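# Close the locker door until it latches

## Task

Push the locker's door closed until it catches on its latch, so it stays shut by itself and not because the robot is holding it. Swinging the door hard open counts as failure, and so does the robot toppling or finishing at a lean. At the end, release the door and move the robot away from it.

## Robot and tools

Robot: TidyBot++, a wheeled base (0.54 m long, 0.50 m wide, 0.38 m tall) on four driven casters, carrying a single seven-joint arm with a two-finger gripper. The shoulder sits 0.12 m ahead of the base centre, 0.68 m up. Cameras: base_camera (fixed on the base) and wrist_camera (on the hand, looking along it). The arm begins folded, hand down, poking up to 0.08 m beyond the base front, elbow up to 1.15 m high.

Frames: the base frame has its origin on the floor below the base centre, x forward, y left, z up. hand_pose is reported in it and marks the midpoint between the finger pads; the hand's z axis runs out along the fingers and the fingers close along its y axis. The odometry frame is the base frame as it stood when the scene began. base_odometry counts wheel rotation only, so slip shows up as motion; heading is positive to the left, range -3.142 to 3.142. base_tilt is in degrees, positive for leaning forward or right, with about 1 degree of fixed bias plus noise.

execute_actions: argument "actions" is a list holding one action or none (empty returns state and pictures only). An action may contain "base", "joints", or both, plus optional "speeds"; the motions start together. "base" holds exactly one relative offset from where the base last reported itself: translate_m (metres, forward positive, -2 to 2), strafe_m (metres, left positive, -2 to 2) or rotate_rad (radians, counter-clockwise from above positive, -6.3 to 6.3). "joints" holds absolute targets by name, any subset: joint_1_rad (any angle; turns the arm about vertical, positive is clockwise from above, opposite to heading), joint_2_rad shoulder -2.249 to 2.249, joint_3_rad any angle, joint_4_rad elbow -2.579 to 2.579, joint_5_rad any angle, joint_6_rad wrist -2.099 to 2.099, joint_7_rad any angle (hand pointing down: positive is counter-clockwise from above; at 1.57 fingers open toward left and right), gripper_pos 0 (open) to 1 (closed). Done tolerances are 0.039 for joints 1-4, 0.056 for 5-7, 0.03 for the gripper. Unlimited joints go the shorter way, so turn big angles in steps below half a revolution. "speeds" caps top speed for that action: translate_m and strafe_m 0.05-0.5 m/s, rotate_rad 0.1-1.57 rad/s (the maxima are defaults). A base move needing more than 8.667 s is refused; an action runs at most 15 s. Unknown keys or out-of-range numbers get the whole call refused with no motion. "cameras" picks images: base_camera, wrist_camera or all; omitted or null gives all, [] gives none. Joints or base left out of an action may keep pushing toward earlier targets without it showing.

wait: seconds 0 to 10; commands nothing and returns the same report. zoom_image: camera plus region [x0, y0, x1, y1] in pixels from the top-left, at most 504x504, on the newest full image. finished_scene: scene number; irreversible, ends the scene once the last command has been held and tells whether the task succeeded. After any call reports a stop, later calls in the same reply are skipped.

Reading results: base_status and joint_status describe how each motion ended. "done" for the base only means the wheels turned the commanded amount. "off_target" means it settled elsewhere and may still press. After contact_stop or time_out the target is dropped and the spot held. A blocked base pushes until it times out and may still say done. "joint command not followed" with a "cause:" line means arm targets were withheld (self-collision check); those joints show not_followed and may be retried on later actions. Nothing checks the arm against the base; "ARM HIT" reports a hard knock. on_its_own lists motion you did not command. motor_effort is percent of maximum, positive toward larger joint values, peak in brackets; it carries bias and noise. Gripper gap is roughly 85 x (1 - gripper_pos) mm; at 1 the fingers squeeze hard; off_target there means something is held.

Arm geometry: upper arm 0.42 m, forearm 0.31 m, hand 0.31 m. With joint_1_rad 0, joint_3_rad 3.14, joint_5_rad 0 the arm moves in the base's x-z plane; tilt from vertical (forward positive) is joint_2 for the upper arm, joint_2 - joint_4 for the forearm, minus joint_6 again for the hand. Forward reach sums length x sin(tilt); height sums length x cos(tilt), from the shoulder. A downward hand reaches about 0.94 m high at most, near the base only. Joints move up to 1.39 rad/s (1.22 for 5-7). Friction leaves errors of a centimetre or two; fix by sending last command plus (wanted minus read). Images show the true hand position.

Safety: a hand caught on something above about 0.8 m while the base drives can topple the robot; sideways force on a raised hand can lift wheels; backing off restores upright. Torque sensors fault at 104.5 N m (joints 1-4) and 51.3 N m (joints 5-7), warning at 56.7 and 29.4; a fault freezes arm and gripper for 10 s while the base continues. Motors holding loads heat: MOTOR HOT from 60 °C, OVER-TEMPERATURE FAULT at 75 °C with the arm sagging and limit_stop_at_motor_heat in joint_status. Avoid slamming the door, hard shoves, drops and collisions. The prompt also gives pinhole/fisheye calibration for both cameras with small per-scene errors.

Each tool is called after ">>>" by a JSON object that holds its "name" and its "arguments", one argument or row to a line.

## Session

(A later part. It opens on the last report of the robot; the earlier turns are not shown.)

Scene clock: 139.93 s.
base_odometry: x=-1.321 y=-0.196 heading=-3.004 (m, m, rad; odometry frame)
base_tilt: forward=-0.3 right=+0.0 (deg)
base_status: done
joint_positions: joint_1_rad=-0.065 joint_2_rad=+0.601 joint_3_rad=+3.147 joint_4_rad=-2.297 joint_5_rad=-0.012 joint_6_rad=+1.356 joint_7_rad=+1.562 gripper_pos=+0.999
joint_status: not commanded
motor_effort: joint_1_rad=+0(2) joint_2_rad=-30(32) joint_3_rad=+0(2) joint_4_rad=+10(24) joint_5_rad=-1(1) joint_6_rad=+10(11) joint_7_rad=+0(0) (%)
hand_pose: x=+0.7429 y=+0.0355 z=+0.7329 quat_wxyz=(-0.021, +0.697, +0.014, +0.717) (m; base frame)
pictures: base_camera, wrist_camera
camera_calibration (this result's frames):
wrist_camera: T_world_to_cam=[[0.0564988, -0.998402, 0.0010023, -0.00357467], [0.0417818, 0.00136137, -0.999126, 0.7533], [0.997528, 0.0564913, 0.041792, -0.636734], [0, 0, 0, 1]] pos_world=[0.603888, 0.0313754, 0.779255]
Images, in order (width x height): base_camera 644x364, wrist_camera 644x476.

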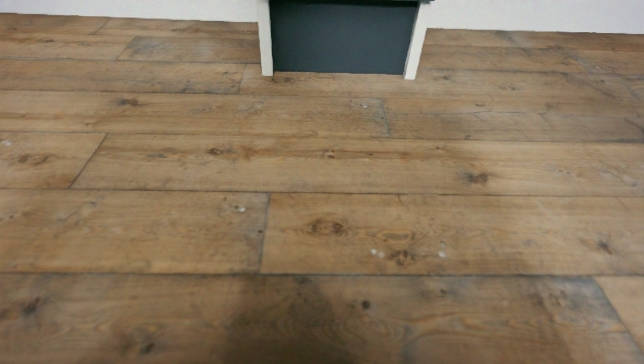

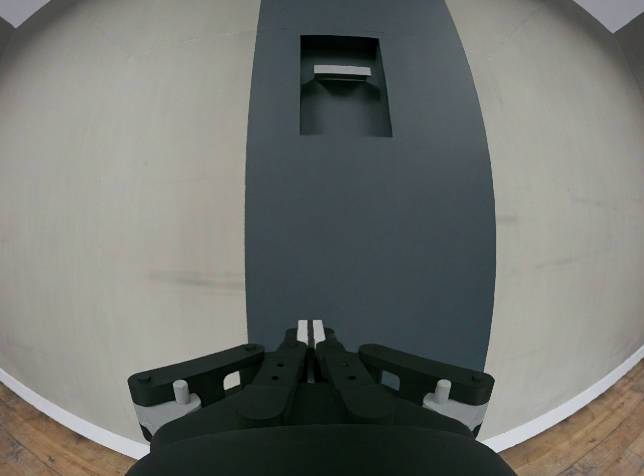

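>>> {"name": "execute_actions", "arguments": {
  "actions": [
    {"base":{"translate_m":-0.4},"joints":{"joint_2_rad":-0.1,"joint_4_rad":-2.5,"joint_6_rad":0.8}}
  ]
}}

>>> {"name": "finished_scene", "arguments": {
  "scene": 1
}}

Scene clock: 144.57 s.
base_odometry: x=-0.925 y=-0.142 heading=-3.005 (m, m, rad; odometry frame)
base_tilt: forward=-0.3 right=+0.0 (deg)
base_status: done
joint_positions: joint_1_rad=-0.065 joint_2_rad=-0.100 joint_3_rad=+3.147 joint_4_rad=-2.493 joint_5_rad=-0.012 joint_6_rad=+0.830 joint_7_rad=+1.562 gripper_pos=+0.999
joint_status: all done
motor_effort: joint_1_rad=+1(2) joint_2_rad=-14(32) joint_3_rad=+0(1) joint_4_rad=+17(18) joint_5_rad=+0(1) joint_6_rad=+10(11) joint_7_rad=+0(1) (%)
hand_pose: x=+0.6015 y=+0.0271 z=+0.8727 quat_wxyz=(-0.024, +0.704, +0.011, +0.710) (m; base frame)
pictures: base_camera, wrist_camera
camera_calibration (this result's frames):
wrist_camera: T_world_to_cam=[[0.0582873, -0.998266, -0.00822621, 0.00286088], [0.0202229, 0.00941923, -0.999751, 0.912248], [0.998095, 0.0581064, 0.0207368, -0.483077], [0, 0, 0, 1]] pos_world=[0.463541, 0.0223331, 0.922062]
Images, in order (width x height): base_camera 644x364, wrist_camera 644x476.

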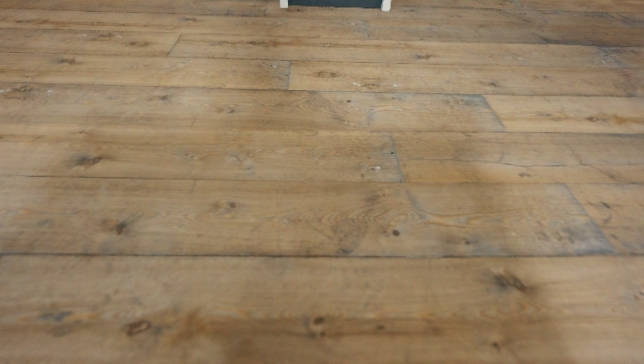

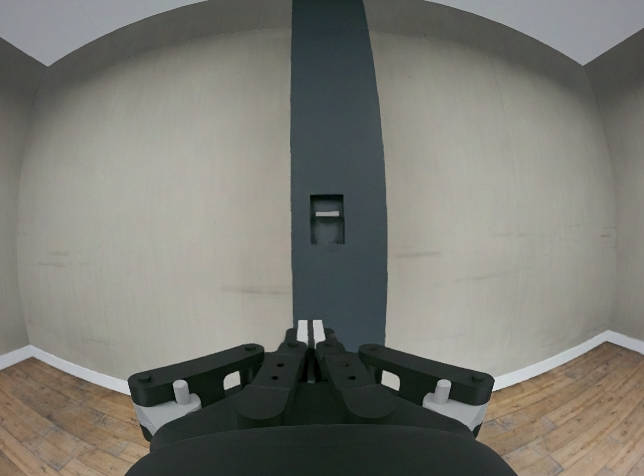

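The scene is finished: the task was done.


## Next scene

The same job, from a new start.

>>> {"name": "execute_actions", "arguments": {
  "actions": []
}}

Scene clock: 0.00 s.
base_odometry: x=+0.000 y=+0.000 heading=+0.000 (m, m, rad; odometry frame)
base_tilt: forward=-0.3 right=+0.0 (deg)
base_status: not commanded
joint_positions: joint_1_rad=+0.024 joint_2_rad=-0.383 joint_3_rad=+3.103 joint_4_rad=-2.536 joint_5_rad=-0.022 joint_6_rad=-0.829 joint_7_rad=+1.613 gripper_pos=+0.000
joint_status: not commanded
motor_effort: joint_1_rad=+1 joint_2_rad=-3 joint_3_rad=+1 joint_4_rad=+18 joint_5_rad=+0 joint_6_rad=+4 joint_7_rad=+0 (%)
hand_pose: x=+0.2734 y=+0.0069 z=+0.5916 quat_wxyz=(+0.000, +0.997, +0.021, +0.080) (m; base frame)
pictures: base_camera, wrist_camera
camera_calibration (this result's frames):
wrist_camera: T_world_to_cam=[[0.0519176, -0.998646, -0.00339446, -0.00157419], [-0.983962, -0.0505728, -0.171059, 0.422707], [0.170656, 0.012221, -0.985255, 0.673117], [0, 0, 0, 1]] pos_world=[0.301138, 0.0115792, 0.735494]
Images, in order (width x height): base_camera 644x364, wrist_camera 644x476.

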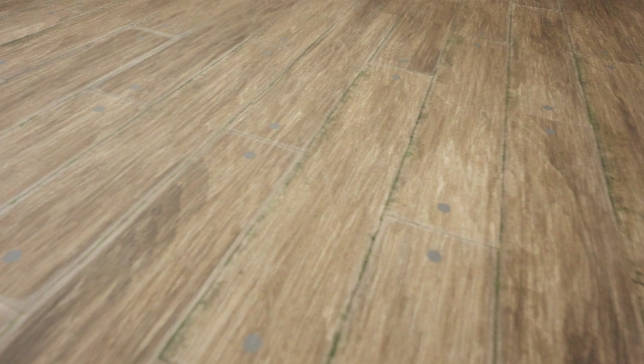

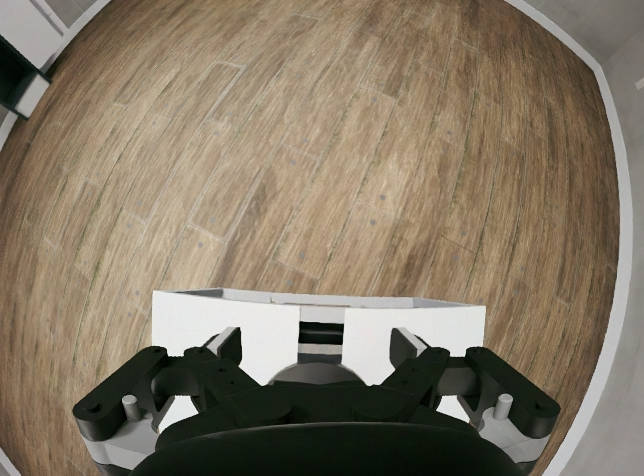

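>>> {"name": "execute_actions", "arguments": {
  "actions": [
    {"base":{"rotate_rad":1.2},"joints":{"joint_1_rad":0,"joint_3_rad":3.14,"joint_5_rad":0,"joint_6_rad":0.4,"gripper_pos":1}}
  ]
}}

Scene clock: 5.03 s.
base_odometry: x=+0.000 y=+0.000 heading=+1.199 (m, m, rad; odometry frame)
base_tilt: forward=-0.3 right=+0.0 (deg)
base_status: done
joint_positions: joint_1_rad=+0.016 joint_2_rad=-0.383 joint_3_rad=+3.117 joint_4_rad=-2.534 joint_5_rad=-0.021 joint_6_rad=+0.395 joint_7_rad=+1.613 gripper_pos=+0.999
joint_status: all done
motor_effort: joint_1_rad=+1(0) joint_2_rad=-5(6) joint_3_rad=+1(2) joint_4_rad=+19(19) joint_5_rad=-1(1) joint_6_rad=+10(9) joint_7_rad=+0(0) (%)
hand_pose: x=+0.5304 y=+0.0033 z=+0.8421 quat_wxyz=(+0.012, +0.770, +0.012, +0.638) (m; base frame)
pictures: base_camera, wrist_camera
camera_calibration (this result's frames):
wrist_camera: T_world_to_cam=[[0.01307, -0.99907, 0.04108, -0.0344977], [-0.172237, -0.0427189, -0.984129, 0.972446], [0.984969, 0.00578708, -0.172635, -0.240151], [0, 0, 0, 1]] pos_world=[0.404484, 0.00846591, 0.916971]
Images, in order (width x height): base_camera 644x364, wrist_camera 644x476.

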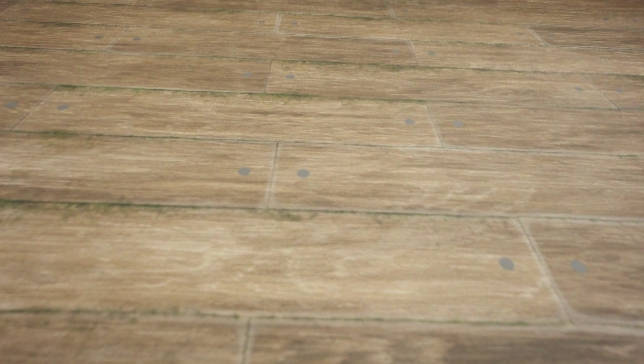

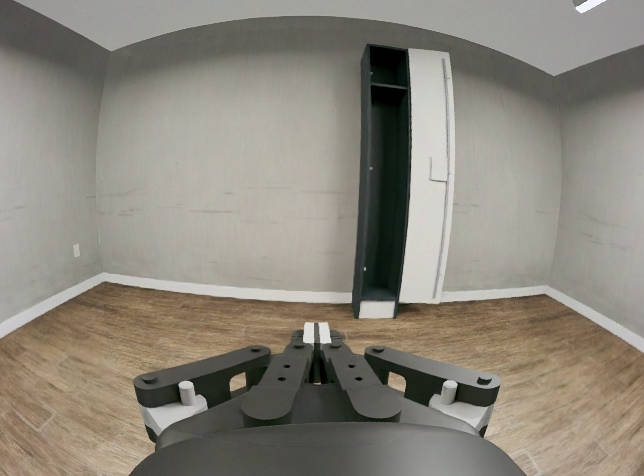

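>>> {"name": "execute_actions", "arguments": {
  "actions": [
    {"base":{"rotate_rad":0.78}}
  ],
  "cameras": []
}}

>>> {"name": "execute_actions", "arguments": {
  "actions": [
    {"base":{"strafe_m":-2.0},"joints":{"joint_7_rad":0.0}}
  ],
  "cameras": []
}}

>>> {"name": "execute_actions", "arguments": {
  "actions": [
    {"base":{"rotate_rad":0.24},"joints":{"joint_2_rad":0.6,"joint_4_rad":-2.3,"joint_6_rad":1.35}}
  ]
}}

Scene clock: 15.10 s.
base_odometry: x=+0.000 y=+0.000 heading=+1.978 (m, m, rad; odometry frame)
base_tilt: forward=-0.3 right=+0.0 (deg)
base_status: done
joint_positions: joint_1_rad=+0.013 joint_2_rad=-0.383 joint_3_rad=+3.120 joint_4_rad=-2.534 joint_5_rad=-0.020 joint_6_rad=+0.395 joint_7_rad=+1.613 gripper_pos=+0.999
joint_status: not commanded
motor_effort: joint_1_rad=+0(1) joint_2_rad=-6(7) joint_3_rad=+1(2) joint_4_rad=+19(19) joint_5_rad=+0(0) joint_6_rad=+10(10) joint_7_rad=+0(0) (%)
hand_pose: x=+0.5305 y=+0.0031 z=+0.8422 quat_wxyz=(+0.011, +0.770, +0.012, +0.638) (m; base frame)
pictures: none
No camera images: the call's "cameras" was empty. Leave "cameras" out to get every camera's image.

Scene clock: 20.47 s.
base_odometry: x=+1.835 y=+0.796 heading=+1.979 (m, m, rad; odometry frame)
base_tilt: forward=-0.3 right=+0.0 (deg)
base_status: done
joint_positions: joint_1_rad=+0.013 joint_2_rad=-0.383 joint_3_rad=+3.121 joint_4_rad=-2.534 joint_5_rad=-0.020 joint_6_rad=+0.395 joint_7_rad=+0.026 gripper_pos=+0.999
joint_status: all done
motor_effort: joint_1_rad=+1(1) joint_2_rad=-6(6) joint_3_rad=+1(2) joint_4_rad=+19(19) joint_5_rad=+0(0) joint_6_rad=+9(10) joint_7_rad=+0(0) (%)
hand_pose: x=+0.5305 y=+0.0029 z=+0.8422 quat_wxyz=(-0.447, +0.548, -0.540, +0.456) (m; base frame)
pictures: none
No camera images: the call's "cameras" was empty. Leave "cameras" out to get every camera's image.

Scene clock: 22.73 s.
base_odometry: x=+1.835 y=+0.796 heading=+2.219 (m, m, rad; odometry frame)
base_tilt: forward=-0.2 right=+0.0 (deg)
base_status: done
joint_positions: joint_1_rad=+0.012 joint_2_rad=+0.593 joint_3_rad=+3.121 joint_4_rad=-2.312 joint_5_rad=-0.020 joint_6_rad=+1.322 joint_7_rad=+0.026 gripper_pos=+0.999
joint_status: all done
motor_effort: joint_1_rad=+0(1) joint_2_rad=-30(31) joint_3_rad=-1(2) joint_4_rad=+9(18) joint_5_rad=+0(0) joint_6_rad=+10(11) joint_7_rad=+0(0) (%)
hand_pose: x=+0.7387 y=-0.0020 z=+0.7214 quat_wxyz=(-0.491, +0.502, -0.504, +0.503) (m; base frame)
pictures: base_camera, wrist_camera
camera_calibration (this result's frames):
wrist_camera: T_world_to_cam=[[-0.00512756, -0.0191316, -0.999804, 0.728682], [0.0264474, 0.999465, -0.0192608, 0.0485425], [0.999637, -0.0265409, -0.00461883, -0.598273], [0, 0, 0, 1]] pos_world=[0.600508, -0.0504544, 0.726711]
Images, in order (width x height): base_camera 644x364, wrist_camera 644x476.

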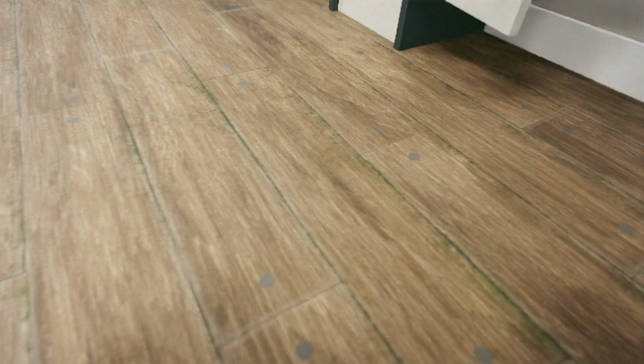

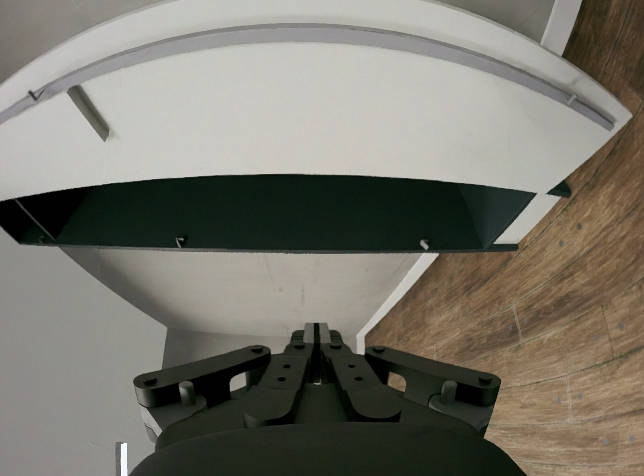

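>>> {"name": "execute_actions", "arguments": {
  "actions": [
    {"base":{"translate_m":-0.08}}
  ],
  "cameras": []
}}

>>> {"name": "execute_actions", "arguments": {
  "actions": [
    {"base":{"strafe_m":-0.32}}
  ]
}}

Scene clock: 27.30 s.
base_odometry: x=+1.884 y=+0.732 heading=+2.221 (m, m, rad; odometry frame)
base_tilt: forward=-0.2 right=+0.0 (deg)
base_status: done
joint_positions: joint_1_rad=+0.012 joint_2_rad=+0.594 joint_3_rad=+3.121 joint_4_rad=-2.308 joint_5_rad=-0.019 joint_6_rad=+1.324 joint_7_rad=+0.026 gripper_pos=+0.999
joint_status: not commanded
motor_effort: joint_1_rad=+0(2) joint_2_rad=-30(33) joint_3_rad=-1(2) joint_4_rad=+9(11) joint_5_rad=+0(0) joint_6_rad=+10(10) joint_7_rad=+0(0) (%)
hand_pose: x=+0.7403 y=-0.0019 z=+0.7230 quat_wxyz=(-0.492, +0.501, -0.503, +0.504) (m; base frame)
pictures: none
No camera images: the call's "cameras" was empty. Leave "cameras" out to get every camera's image.

Scene clock: 29.27 s.
base_odometry: x=+2.139 y=+0.926 heading=+2.220 (m, m, rad; odometry frame)
base_tilt: forward=-0.2 right=+0.0 (deg)
base_status: done
joint_positions: joint_1_rad=+0.008 joint_2_rad=+0.594 joint_3_rad=+3.125 joint_4_rad=-2.307 joint_5_rad=-0.018 joint_6_rad=+1.324 joint_7_rad=+0.026 gripper_pos=+0.999
joint_status: not commanded
motor_effort: joint_1_rad=+1(5) joint_2_rad=-30(30) joint_3_rad=+0(3) joint_4_rad=+9(10) joint_5_rad=+0(1) joint_6_rad=+11(10) joint_7_rad=+0(0) (%)
hand_pose: x=+0.7404 y=-0.0010 z=+0.7232 quat_wxyz=(-0.492, +0.502, -0.502, +0.504) (m; base frame)
pictures: base_camera, wrist_camera
camera_calibration (this result's frames):
wrist_camera: T_world_to_cam=[[0.000829003, -0.0218004, -0.999762, 0.726091], [0.0241164, 0.999472, -0.0217741, 0.0510643], [0.999709, -0.0240926, 0.00135431, -0.604254], [0, 0, 0, 1]] pos_world=[0.602244, -0.0497662, 0.727849]
Images, in order (width x height): base_camera 644x364, wrist_camera 644x476.

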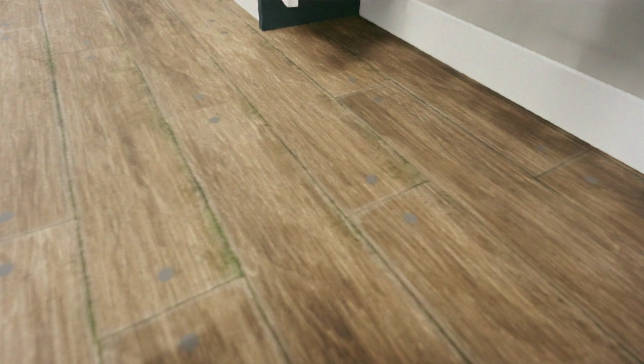

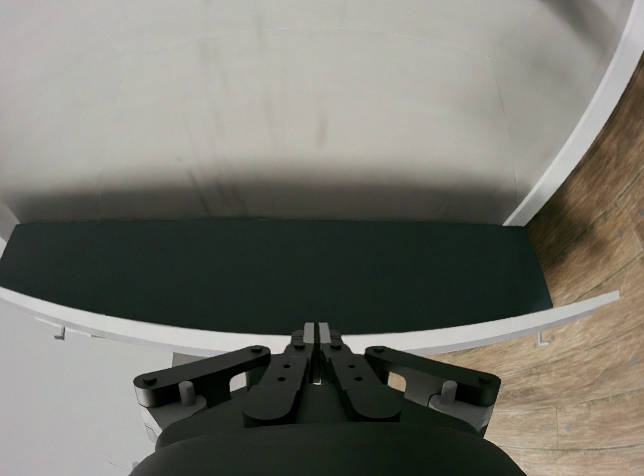

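>>> {"name": "execute_actions", "arguments": {
  "actions": [
    {"base":{"translate_m":0.12},"speeds":{"translate_m":0.15}}
  ],
  "cameras": ["wrist_camera"]
}}

>>> {"name": "execute_actions", "arguments": {
  "actions": [
    {"base":{"strafe_m":0.21},"speeds":{"strafe_m":0.1}}
  ]
}}

Scene clock: 34.47 s.
base_odometry: x=+2.066 y=+1.022 heading=+2.220 (m, m, rad; odometry frame)
base_tilt: forward=-0.3 right=+0.0 (deg)
base_status: done
joint_positions: joint_1_rad=+0.008 joint_2_rad=+0.594 joint_3_rad=+3.125 joint_4_rad=-2.305 joint_5_rad=-0.018 joint_6_rad=+1.325 joint_7_rad=+0.026 gripper_pos=+0.999
joint_status: not commanded
motor_effort: joint_1_rad=+1(0) joint_2_rad=-29(32) joint_3_rad=+0(1) joint_4_rad=+9(10) joint_5_rad=+0(0) joint_6_rad=+9(10) joint_7_rad=+0(0) (%)
hand_pose: x=+0.7410 y=-0.0010 z=+0.7240 quat_wxyz=(-0.493, +0.501, -0.501, +0.505) (m; base frame)
pictures: wrist_camera
camera_calibration (this result's frames):
wrist_camera: T_world_to_cam=[[0.0032563, -0.0217995, -0.999757, 0.725056], [0.0241847, 0.999472, -0.0217145, 0.0509748], [0.999702, -0.0241082, 0.0037818, -0.606644], [0, 0, 0, 1]] pos_world=[0.602869, -0.0497671, 0.728281]
Images, in order (width x height): wrist_camera 644x476.

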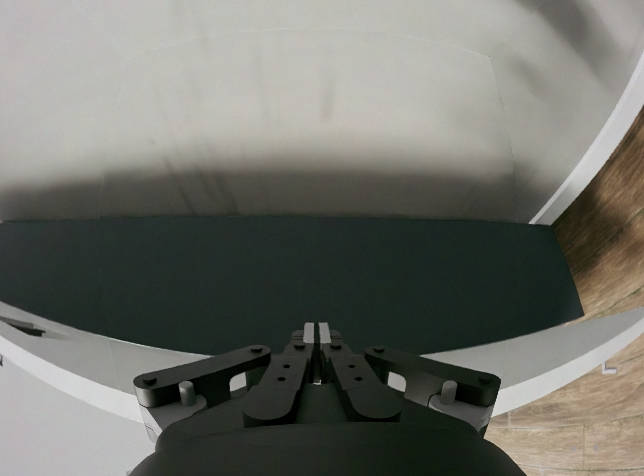

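Scene clock: 37.10 s.
base_odometry: x=+1.899 y=+0.895 heading=+2.220 (m, m, rad; odometry frame)
base_tilt: forward=-0.2 right=-0.1 (deg)
base_status: done
joint_positions: joint_1_rad=+0.003 joint_2_rad=+0.594 joint_3_rad=+3.133 joint_4_rad=-2.310 joint_5_rad=-0.018 joint_6_rad=+1.331 joint_7_rad=+0.026 gripper_pos=+0.999
joint_status: not commanded
motor_effort: joint_1_rad=+0(6) joint_2_rad=-30(30) joint_3_rad=-1(6) joint_4_rad=+9(16) joint_5_rad=+0(5) joint_6_rad=+9(10) joint_7_rad=+0(0) (%)
hand_pose: x=+0.7396 y=-0.0021 z=+0.7241 quat_wxyz=(-0.492, +0.501, -0.500, +0.507) (m; base frame)
pictures: base_camera, wrist_camera
camera_calibration (this result's frames):
wrist_camera: T_world_to_cam=[[0.00479861, -0.0260673, -0.999649, 0.723973], [0.0265471, 0.999311, -0.0259311, 0.0533793], [0.999636, -0.0264133, 0.00548732, -0.606422], [0, 0, 0, 1]] pos_world=[0.60131, -0.0504882, 0.728431]
Images, in order (width x height): base_camera 644x364, wrist_camera 644x476.

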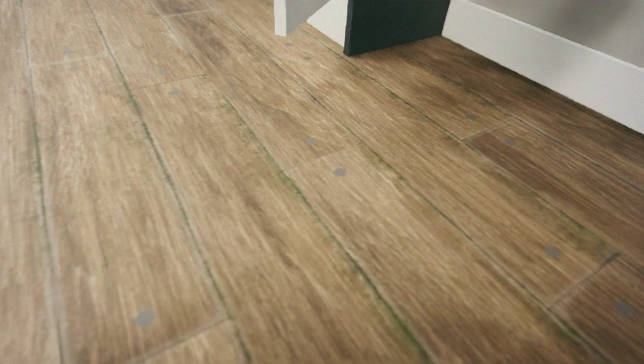

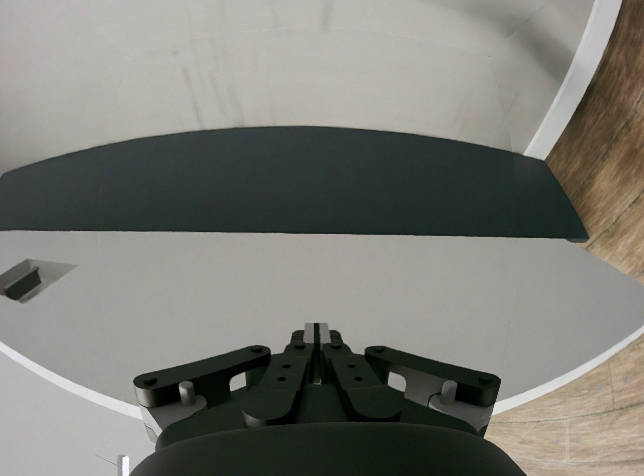

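>>> {"name": "execute_actions", "arguments": {
  "actions": [
    {"base":{"strafe_m":0.065},"speeds":{"strafe_m":0.1}}
  ],
  "cameras": ["wrist_camera"]
}}

>>> {"name": "execute_actions", "arguments": {
  "actions": [
    {"base":{"translate_m":0.31},"speeds":{"translate_m":0.12}}
  ]
}}

Scene clock: 41.90 s.
base_odometry: x=+1.847 y=+0.855 heading=+2.219 (m, m, rad; odometry frame)
base_tilt: forward=-0.2 right=+0.0 (deg)
base_status: done
joint_positions: joint_1_rad=+0.004 joint_2_rad=+0.594 joint_3_rad=+3.138 joint_4_rad=-2.310 joint_5_rad=-0.019 joint_6_rad=+1.331 joint_7_rad=+0.026 gripper_pos=+0.999
joint_status: not commanded
motor_effort: joint_1_rad=+0(6) joint_2_rad=-30(32) joint_3_rad=+0(5) joint_4_rad=+9(10) joint_5_rad=+0(3) joint_6_rad=+9(10) joint_7_rad=+0(0) (%)
hand_pose: x=+0.7396 y=-0.0047 z=+0.7241 quat_wxyz=(-0.490, +0.501, -0.501, +0.509) (m; base frame)
pictures: wrist_camera
camera_calibration (this result's frames):
wrist_camera: T_world_to_cam=[[0.00467161, -0.0286032, -0.99958, 0.7239], [0.0311947, 0.999109, -0.028444, 0.054369], [0.999502, -0.0310487, 0.00555972, -0.606518], [0, 0, 0, 1]] pos_world=[0.601138, -0.0524462, 0.728515]
Images, in order (width x height): wrist_camera 644x476.

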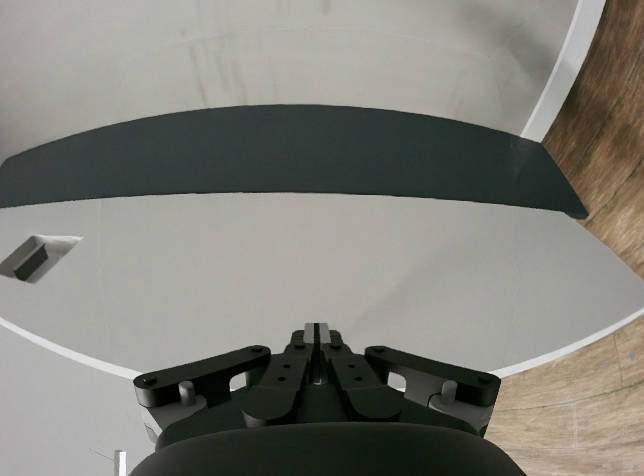

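Scene clock: 45.07 s.
base_odometry: x=+1.659 y=+1.102 heading=+2.220 (m, m, rad; odometry frame)
base_tilt: forward=-0.2 right=+0.0 (deg)
base_status: done
joint_positions: joint_1_rad=+0.005 joint_2_rad=+0.595 joint_3_rad=+3.138 joint_4_rad=-2.304 joint_5_rad=-0.018 joint_6_rad=+1.331 joint_7_rad=+0.026 gripper_pos=+0.999
joint_status: not commanded
motor_effort: joint_1_rad=+0(4) joint_2_rad=-30(32) joint_3_rad=-1(4) joint_4_rad=+9(13) joint_5_rad=+0(3) joint_6_rad=+10(11) joint_7_rad=+0(0) (%)
hand_pose: x=+0.7417 y=-0.0051 z=+0.7264 quat_wxyz=(-0.491, +0.499, -0.499, +0.510) (m; base frame)
pictures: base_camera, wrist_camera
camera_calibration (this result's frames):
wrist_camera: T_world_to_cam=[[0.0110227, -0.0288624, -0.999523, 0.72144], [0.0315805, 0.999095, -0.0285017, 0.0545392], [0.99944, -0.0312513, 0.0119242, -0.613159], [0, 0, 0, 1]] pos_world=[0.603142, -0.0528294, 0.729962]
Images, in order (width x height): base_camera 644x364, wrist_camera 644x476.

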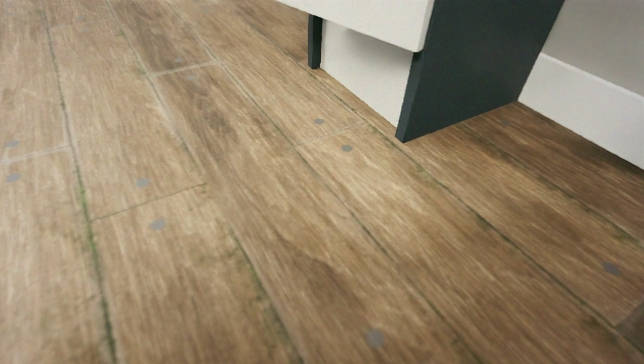

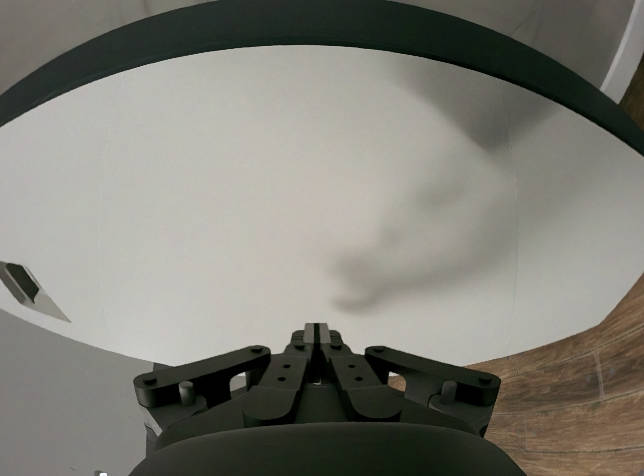

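>>> {"name": "execute_actions", "arguments": {
  "actions": [
    {"base":{"translate_m":0.07},"speeds":{"translate_m":0.08}}
  ]
}}

>>> {"name": "execute_actions", "arguments": {
  "actions": [
    {"joints":{"joint_1_rad":0.06}}
  ]
}}

Scene clock: 50.57 s.
base_odometry: x=+1.616 y=+1.158 heading=+2.220 (m, m, rad; odometry frame)
base_tilt: forward=-0.2 right=+0.0 (deg)
base_status: done
joint_positions: joint_1_rad=+0.002 joint_2_rad=+0.595 joint_3_rad=+3.138 joint_4_rad=-2.305 joint_5_rad=-0.012 joint_6_rad=+1.331 joint_7_rad=+0.026 gripper_pos=+0.999
joint_status: not commanded
motor_effort: joint_1_rad=+0(3) joint_2_rad=-29(31) joint_3_rad=+0(2) joint_4_rad=+9(13) joint_5_rad=-1(3) joint_6_rad=+10(10) joint_7_rad=+0(0) (%)
hand_pose: x=+0.7412 y=-0.0017 z=+0.7255 quat_wxyz=(-0.493, +0.502, -0.497, +0.508) (m; base frame)
pictures: base_camera, wrist_camera
camera_calibration (this result's frames):
wrist_camera: T_world_to_cam=[[0.00925231, -0.0301285, -0.999503, 0.721955], [0.0233024, 0.999281, -0.0299061, 0.058299], [0.999686, -0.0230141, 0.00994772, -0.611322], [0, 0, 0, 1]] pos_world=[0.603092, -0.0505747, 0.729421]
Images, in order (width x height): base_camera 644x364, wrist_camera 644x476.

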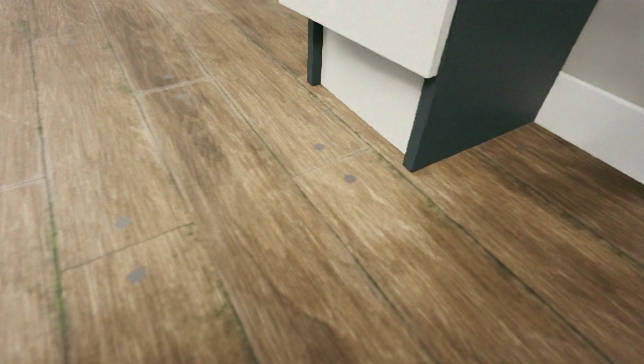

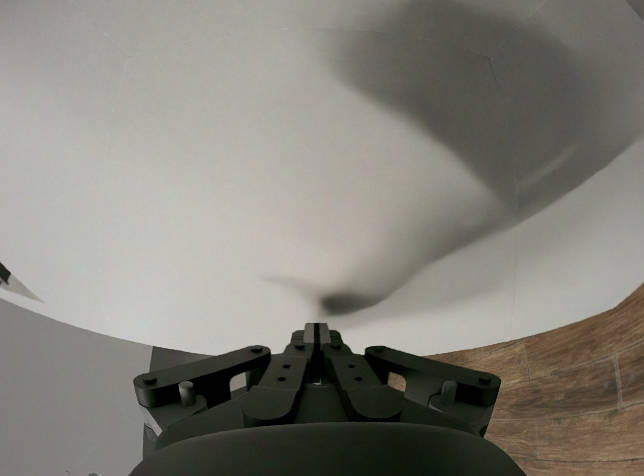

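Scene clock: 51.40 s.
base_odometry: x=+1.616 y=+1.158 heading=+2.220 (m, m, rad; odometry frame)
base_tilt: forward=-0.2 right=+0.0 (deg)
base_status: not commanded
joint_positions: joint_1_rad=+0.029 joint_2_rad=+0.595 joint_3_rad=+3.137 joint_4_rad=-2.305 joint_5_rad=-0.003 joint_6_rad=+1.331 joint_7_rad=+0.026 gripper_pos=+0.999
joint_status: all done
motor_effort: joint_1_rad=+3(6) joint_2_rad=-30(30) joint_3_rad=+2(5) joint_4_rad=+10(11) joint_5_rad=-2(4) joint_6_rad=+10(11) joint_7_rad=+0(0) (%)
hand_pose: x=+0.7410 y=-0.0156 z=+0.7255 quat_wxyz=(-0.488, +0.498, -0.501, +0.513) (m; base frame)
pictures: base_camera, wrist_camera
camera_calibration (this result's frames):
wrist_camera: T_world_to_cam=[[0.00869466, -0.031942, -0.999452, 0.721902], [0.0413319, 0.998647, -0.0315567, 0.0600162], [0.999108, -0.0410348, 0.0100031, -0.611346], [0, 0, 0, 1]] pos_world=[0.602044, -0.0619625, 0.729516]
Images, in order (width x height): base_camera 644x364, wrist_camera 644x476.

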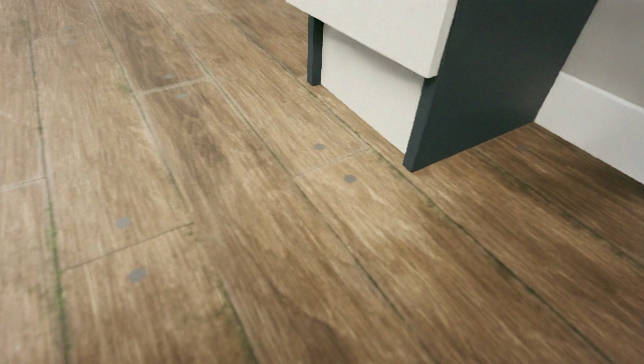

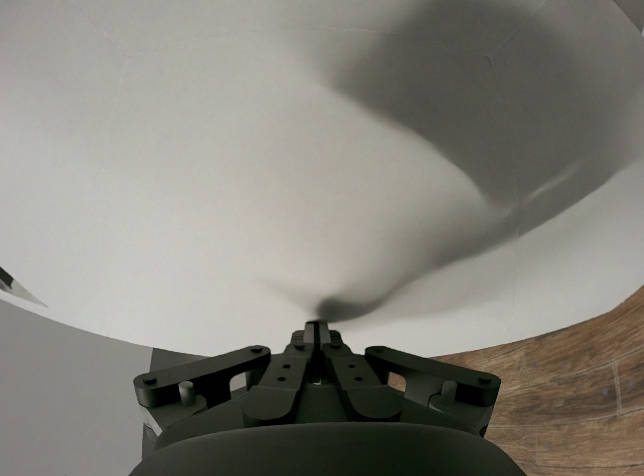

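>>> {"name": "execute_actions", "arguments": {
  "actions": [
    {"joints":{"joint_1_rad":0.15,"joint_3_rad":3.19,"joint_5_rad":-0.06}}
  ]
}}

Scene clock: 56.30 s.
base_odometry: x=+1.616 y=+1.158 heading=+2.220 (m, m, rad; odometry frame)
base_tilt: forward=-0.3 right=-0.1 (deg)
base_status: not commanded
joint_positions: joint_1_rad=+0.036 joint_2_rad=+0.595 joint_3_rad=+3.136 joint_4_rad=-2.306 joint_5_rad=+0.003 joint_6_rad=+1.331 joint_7_rad=+0.026 gripper_pos=+0.999
joint_status: joint_1_rad off_target (ended at +0.036, target +0.150); joint_3_rad off_target (ended at +3.136, target +3.190); joint_5_rad off_target (ended at +0.003, target -0.060)
motor_effort: joint_1_rad=+18(19) joint_2_rad=-29(30) joint_3_rad=+15(14) joint_4_rad=+11(12) joint_5_rad=-13(13) joint_6_rad=+10(11) joint_7_rad=+0(0) (%)
hand_pose: x=+0.7409 y=-0.0171 z=+0.7254 quat_wxyz=(-0.487, +0.498, -0.501, +0.513) (m; base frame)
pictures: base_camera, wrist_camera
camera_calibration (this result's frames):
wrist_camera: T_world_to_cam=[[0.00843878, -0.0326905, -0.99943, 0.721926], [0.0407672, 0.998646, -0.0323207, 0.0625102], [0.999133, -0.0404712, 0.00976005, -0.611107], [0, 0, 0, 1]] pos_world=[0.601937, -0.0635576, 0.729499]
Images, in order (width x height): base_camera 644x364, wrist_camera 644x476.

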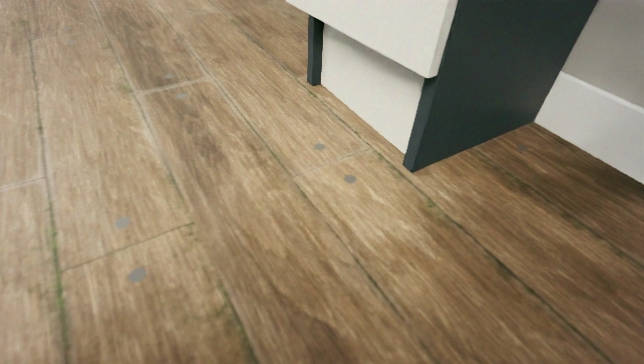

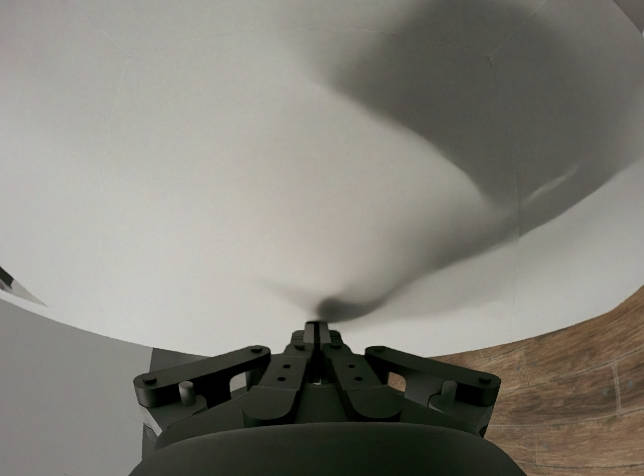

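>>> {"name": "execute_actions", "arguments": {
  "actions": [
    {"joints":{"joint_1_rad":0.22,"joint_3_rad":3.22,"joint_5_rad":-0.11,"joint_4_rad":-2.25,"joint_2_rad":0.62}}
  ]
}}

Scene clock: 60.70 s.
base_odometry: x=+1.617 y=+1.158 heading=+2.220 (m, m, rad; odometry frame)
base_tilt: forward=-0.3 right=-0.1 (deg)
base_status: not commanded
joint_positions: joint_1_rad=+0.074 joint_2_rad=+0.608 joint_3_rad=+3.121 joint_4_rad=-2.284 joint_5_rad=+0.010 joint_6_rad=+1.331 joint_7_rad=+0.026 gripper_pos=+0.999
joint_status: joint_1_rad off_target (ended at +0.074, target +0.220); joint_3_rad off_target (ended at +3.121, target +3.220); joint_5_rad off_target (ended at +0.010, target -0.110); the others done
motor_effort: joint_1_rad=+28(32) joint_2_rad=-31(31) joint_3_rad=+22(25) joint_4_rad=+14(16) joint_5_rad=-20(21) joint_6_rad=+10(12) joint_7_rad=+0(0) (%)
hand_pose: x=+0.7474 y=-0.0319 z=+0.7260 quat_wxyz=(-0.486, +0.490, -0.505, +0.518) (m; base frame)
pictures: base_camera, wrist_camera
camera_calibration (this result's frames):
wrist_camera: T_world_to_cam=[[0.0171826, -0.0266668, -0.999497, 0.715624], [0.0603045, 0.997852, -0.0255862, 0.0575246], [0.998032, -0.0598346, 0.0187539, -0.624529], [0, 0, 0, 1]] pos_world=[0.607535, -0.075686, 0.728448]
Images, in order (width x height): base_camera 644x364, wrist_camera 644x476.

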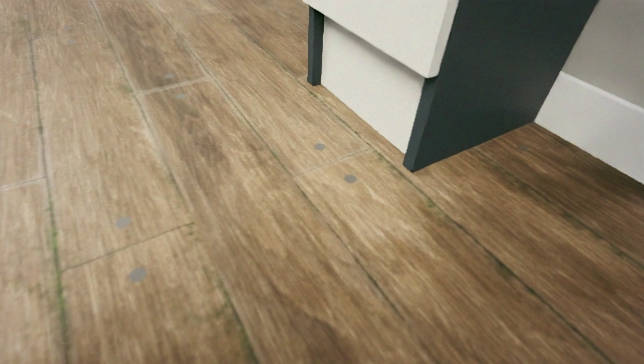

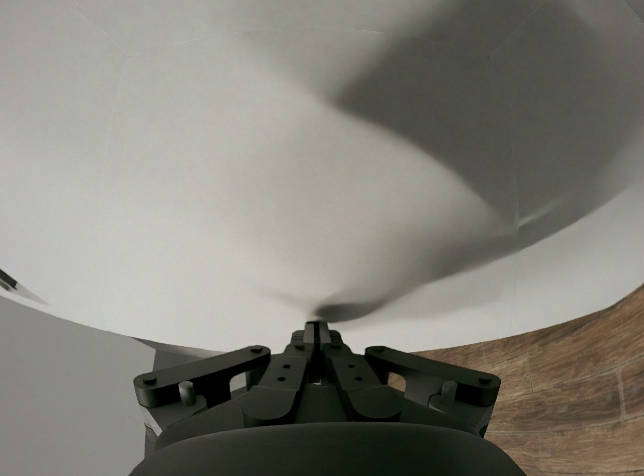

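It moved about 2 cm, past the ramp. One more firm press to confirm it's seated.

>>> {"name": "execute_actions", "arguments": {
  "actions": [
    {"joints":{"joint_1_rad":0.27,"joint_3_rad":3.25,"joint_5_rad":-0.15,"joint_4_rad":-2.21,"joint_2_rad":0.64}}
  ]
}}

>>> {"name": "execute_actions", "arguments": {
  "actions": [
    {"joints":{"joint_1_rad":-0.05,"joint_3_rad":3.12,"joint_5_rad":0,"joint_4_rad":-2.3,"joint_2_rad":0.6}}
  ],
  "cameras": ["base_camera"]
}}

>>> {"name": "execute_actions", "arguments": {
  "actions": [
    {"base":{"strafe_m":0.5},"joints":{"joint_7_rad":1.57,"joint_2_rad":-0.1,"joint_4_rad":-2.5,"joint_6_rad":0.8}}
  ]
}}

Scene clock: 66.70 s.
base_odometry: x=+1.617 y=+1.158 heading=+2.220 (m, m, rad; odometry frame)
base_tilt: forward=-0.3 right=-0.1 (deg)
base_status: not commanded
joint_positions: joint_1_rad=+0.076 joint_2_rad=+0.609 joint_3_rad=+3.119 joint_4_rad=-2.282 joint_5_rad=+0.010 joint_6_rad=+1.331 joint_7_rad=+0.026 gripper_pos=+0.999
joint_status: joint_1_rad off_target (ended at +0.076, target +0.270); joint_3_rad off_target (ended at +3.119, target +3.250); joint_4_rad off_target (ended at -2.282, target -2.210); joint_5_rad off_target (ended at +0.010, target -0.150); the others done
motor_effort: joint_1_rad=+33(33) joint_2_rad=-27(30) joint_3_rad=+27(27) joint_4_rad=+21(21) joint_5_rad=-23(23) joint_6_rad=+9(10) joint_7_rad=+0(0) (%)
hand_pose: x=+0.7478 y=-0.0325 z=+0.7258 quat_wxyz=(-0.486, +0.489, -0.505, +0.518) (m; base frame)
pictures: base_camera, wrist_camera
camera_calibration (this result's frames):
wrist_camera: T_world_to_cam=[[0.0173283, -0.0257322, -0.999519, 0.715342], [0.061054, 0.997831, -0.0246303, 0.0567716], [0.997984, -0.0605978, 0.0188617, -0.624983], [0, 0, 0, 1]] pos_world=[0.607861, -0.0761137, 0.728184]
Images, in order (width x height): base_camera 644x364, wrist_camera 644x476.

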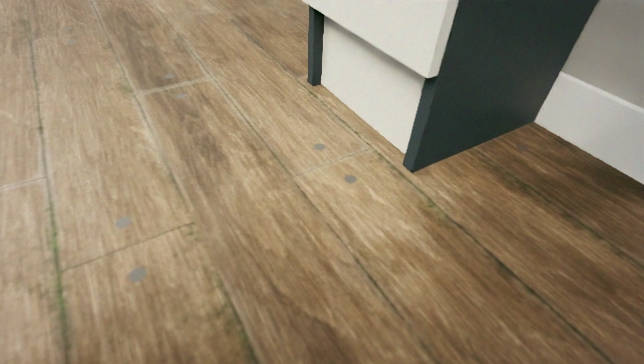

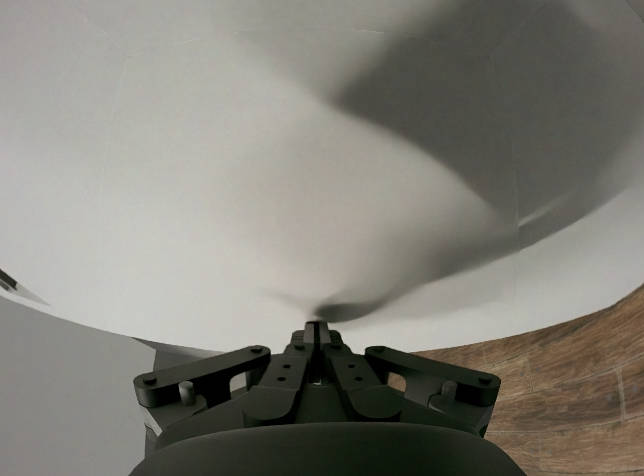

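Scene clock: 68.17 s.
base_odometry: x=+1.617 y=+1.158 heading=+2.220 (m, m, rad; odometry frame)
base_tilt: forward=-0.3 right=+0.0 (deg)
base_status: not commanded
joint_positions: joint_1_rad=-0.035 joint_2_rad=+0.609 joint_3_rad=+3.131 joint_4_rad=-2.288 joint_5_rad=-0.015 joint_6_rad=+1.332 joint_7_rad=+0.026 gripper_pos=+0.999
joint_status: all done
motor_effort: joint_1_rad=+1(33) joint_2_rad=-30(31) joint_3_rad=+0(28) joint_4_rad=+9(19) joint_5_rad=+0(22) joint_6_rad=+9(10) joint_7_rad=+0(0) (%)
hand_pose: x=+0.7464 y=+0.0241 z=+0.7234 quat_wxyz=(-0.505, +0.510, -0.487, +0.498) (m; base frame)
pictures: base_camera
Images, in order (width x height): base_camera 644x364.

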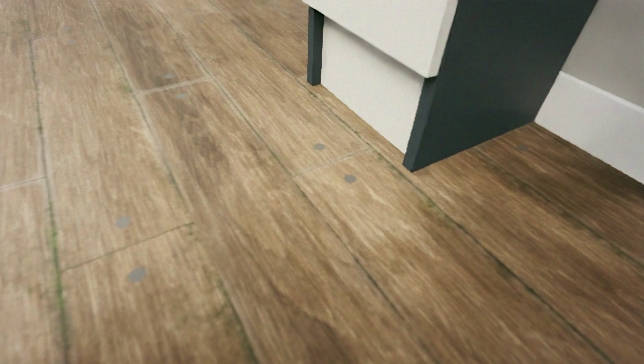

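Scene clock: 70.53 s.
base_odometry: x=+1.218 y=+0.856 heading=+2.219 (m, m, rad; odometry frame)
base_tilt: forward=-0.3 right=+0.0 (deg)
base_status: done
joint_positions: joint_1_rad=-0.042 joint_2_rad=-0.093 joint_3_rad=+3.131 joint_4_rad=-2.488 joint_5_rad=-0.015 joint_6_rad=+0.828 joint_7_rad=+1.529 gripper_pos=+0.999
joint_status: all done
motor_effort: joint_1_rad=+0(3) joint_2_rad=-14(31) joint_3_rad=+0(3) joint_4_rad=+16(15) joint_5_rad=+0(1) joint_6_rad=+10(10) joint_7_rad=+0(0) (%)
hand_pose: x=+0.6039 y=+0.0240 z=+0.8709 quat_wxyz=(-0.033, +0.706, -0.003, +0.707) (m; base frame)
pictures: base_camera, wrist_camera
camera_calibration (this result's frames):
wrist_camera: T_world_to_cam=[[0.0501302, -0.99789, -0.0412541, 0.0332686], [0.0140011, 0.0420041, -0.999019, 0.912797], [0.998645, 0.0495034, 0.0160772, -0.481374], [0, 0, 0, 1]] pos_world=[0.466274, 0.0186868, 0.921014]
Images, in order (width x height): base_camera 644x364, wrist_camera 644x476.

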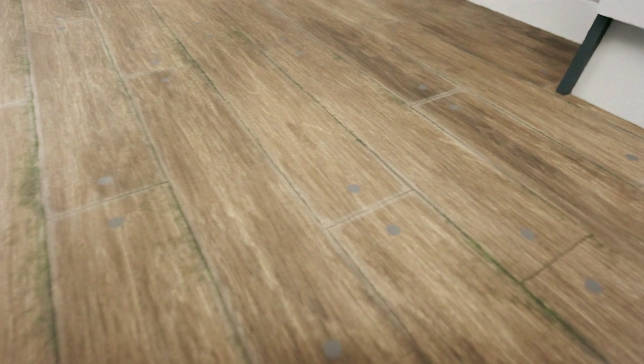

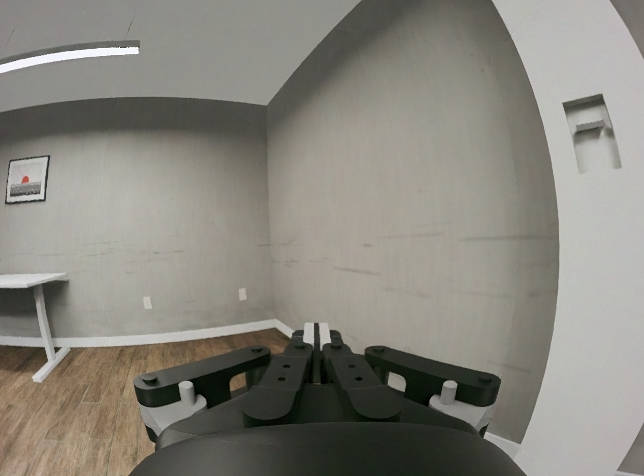

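The handle is down and the door stayed shut.

>>> {"name": "finished_scene", "arguments": {
  "scene": 2
}}

The scene is finished: the task was done.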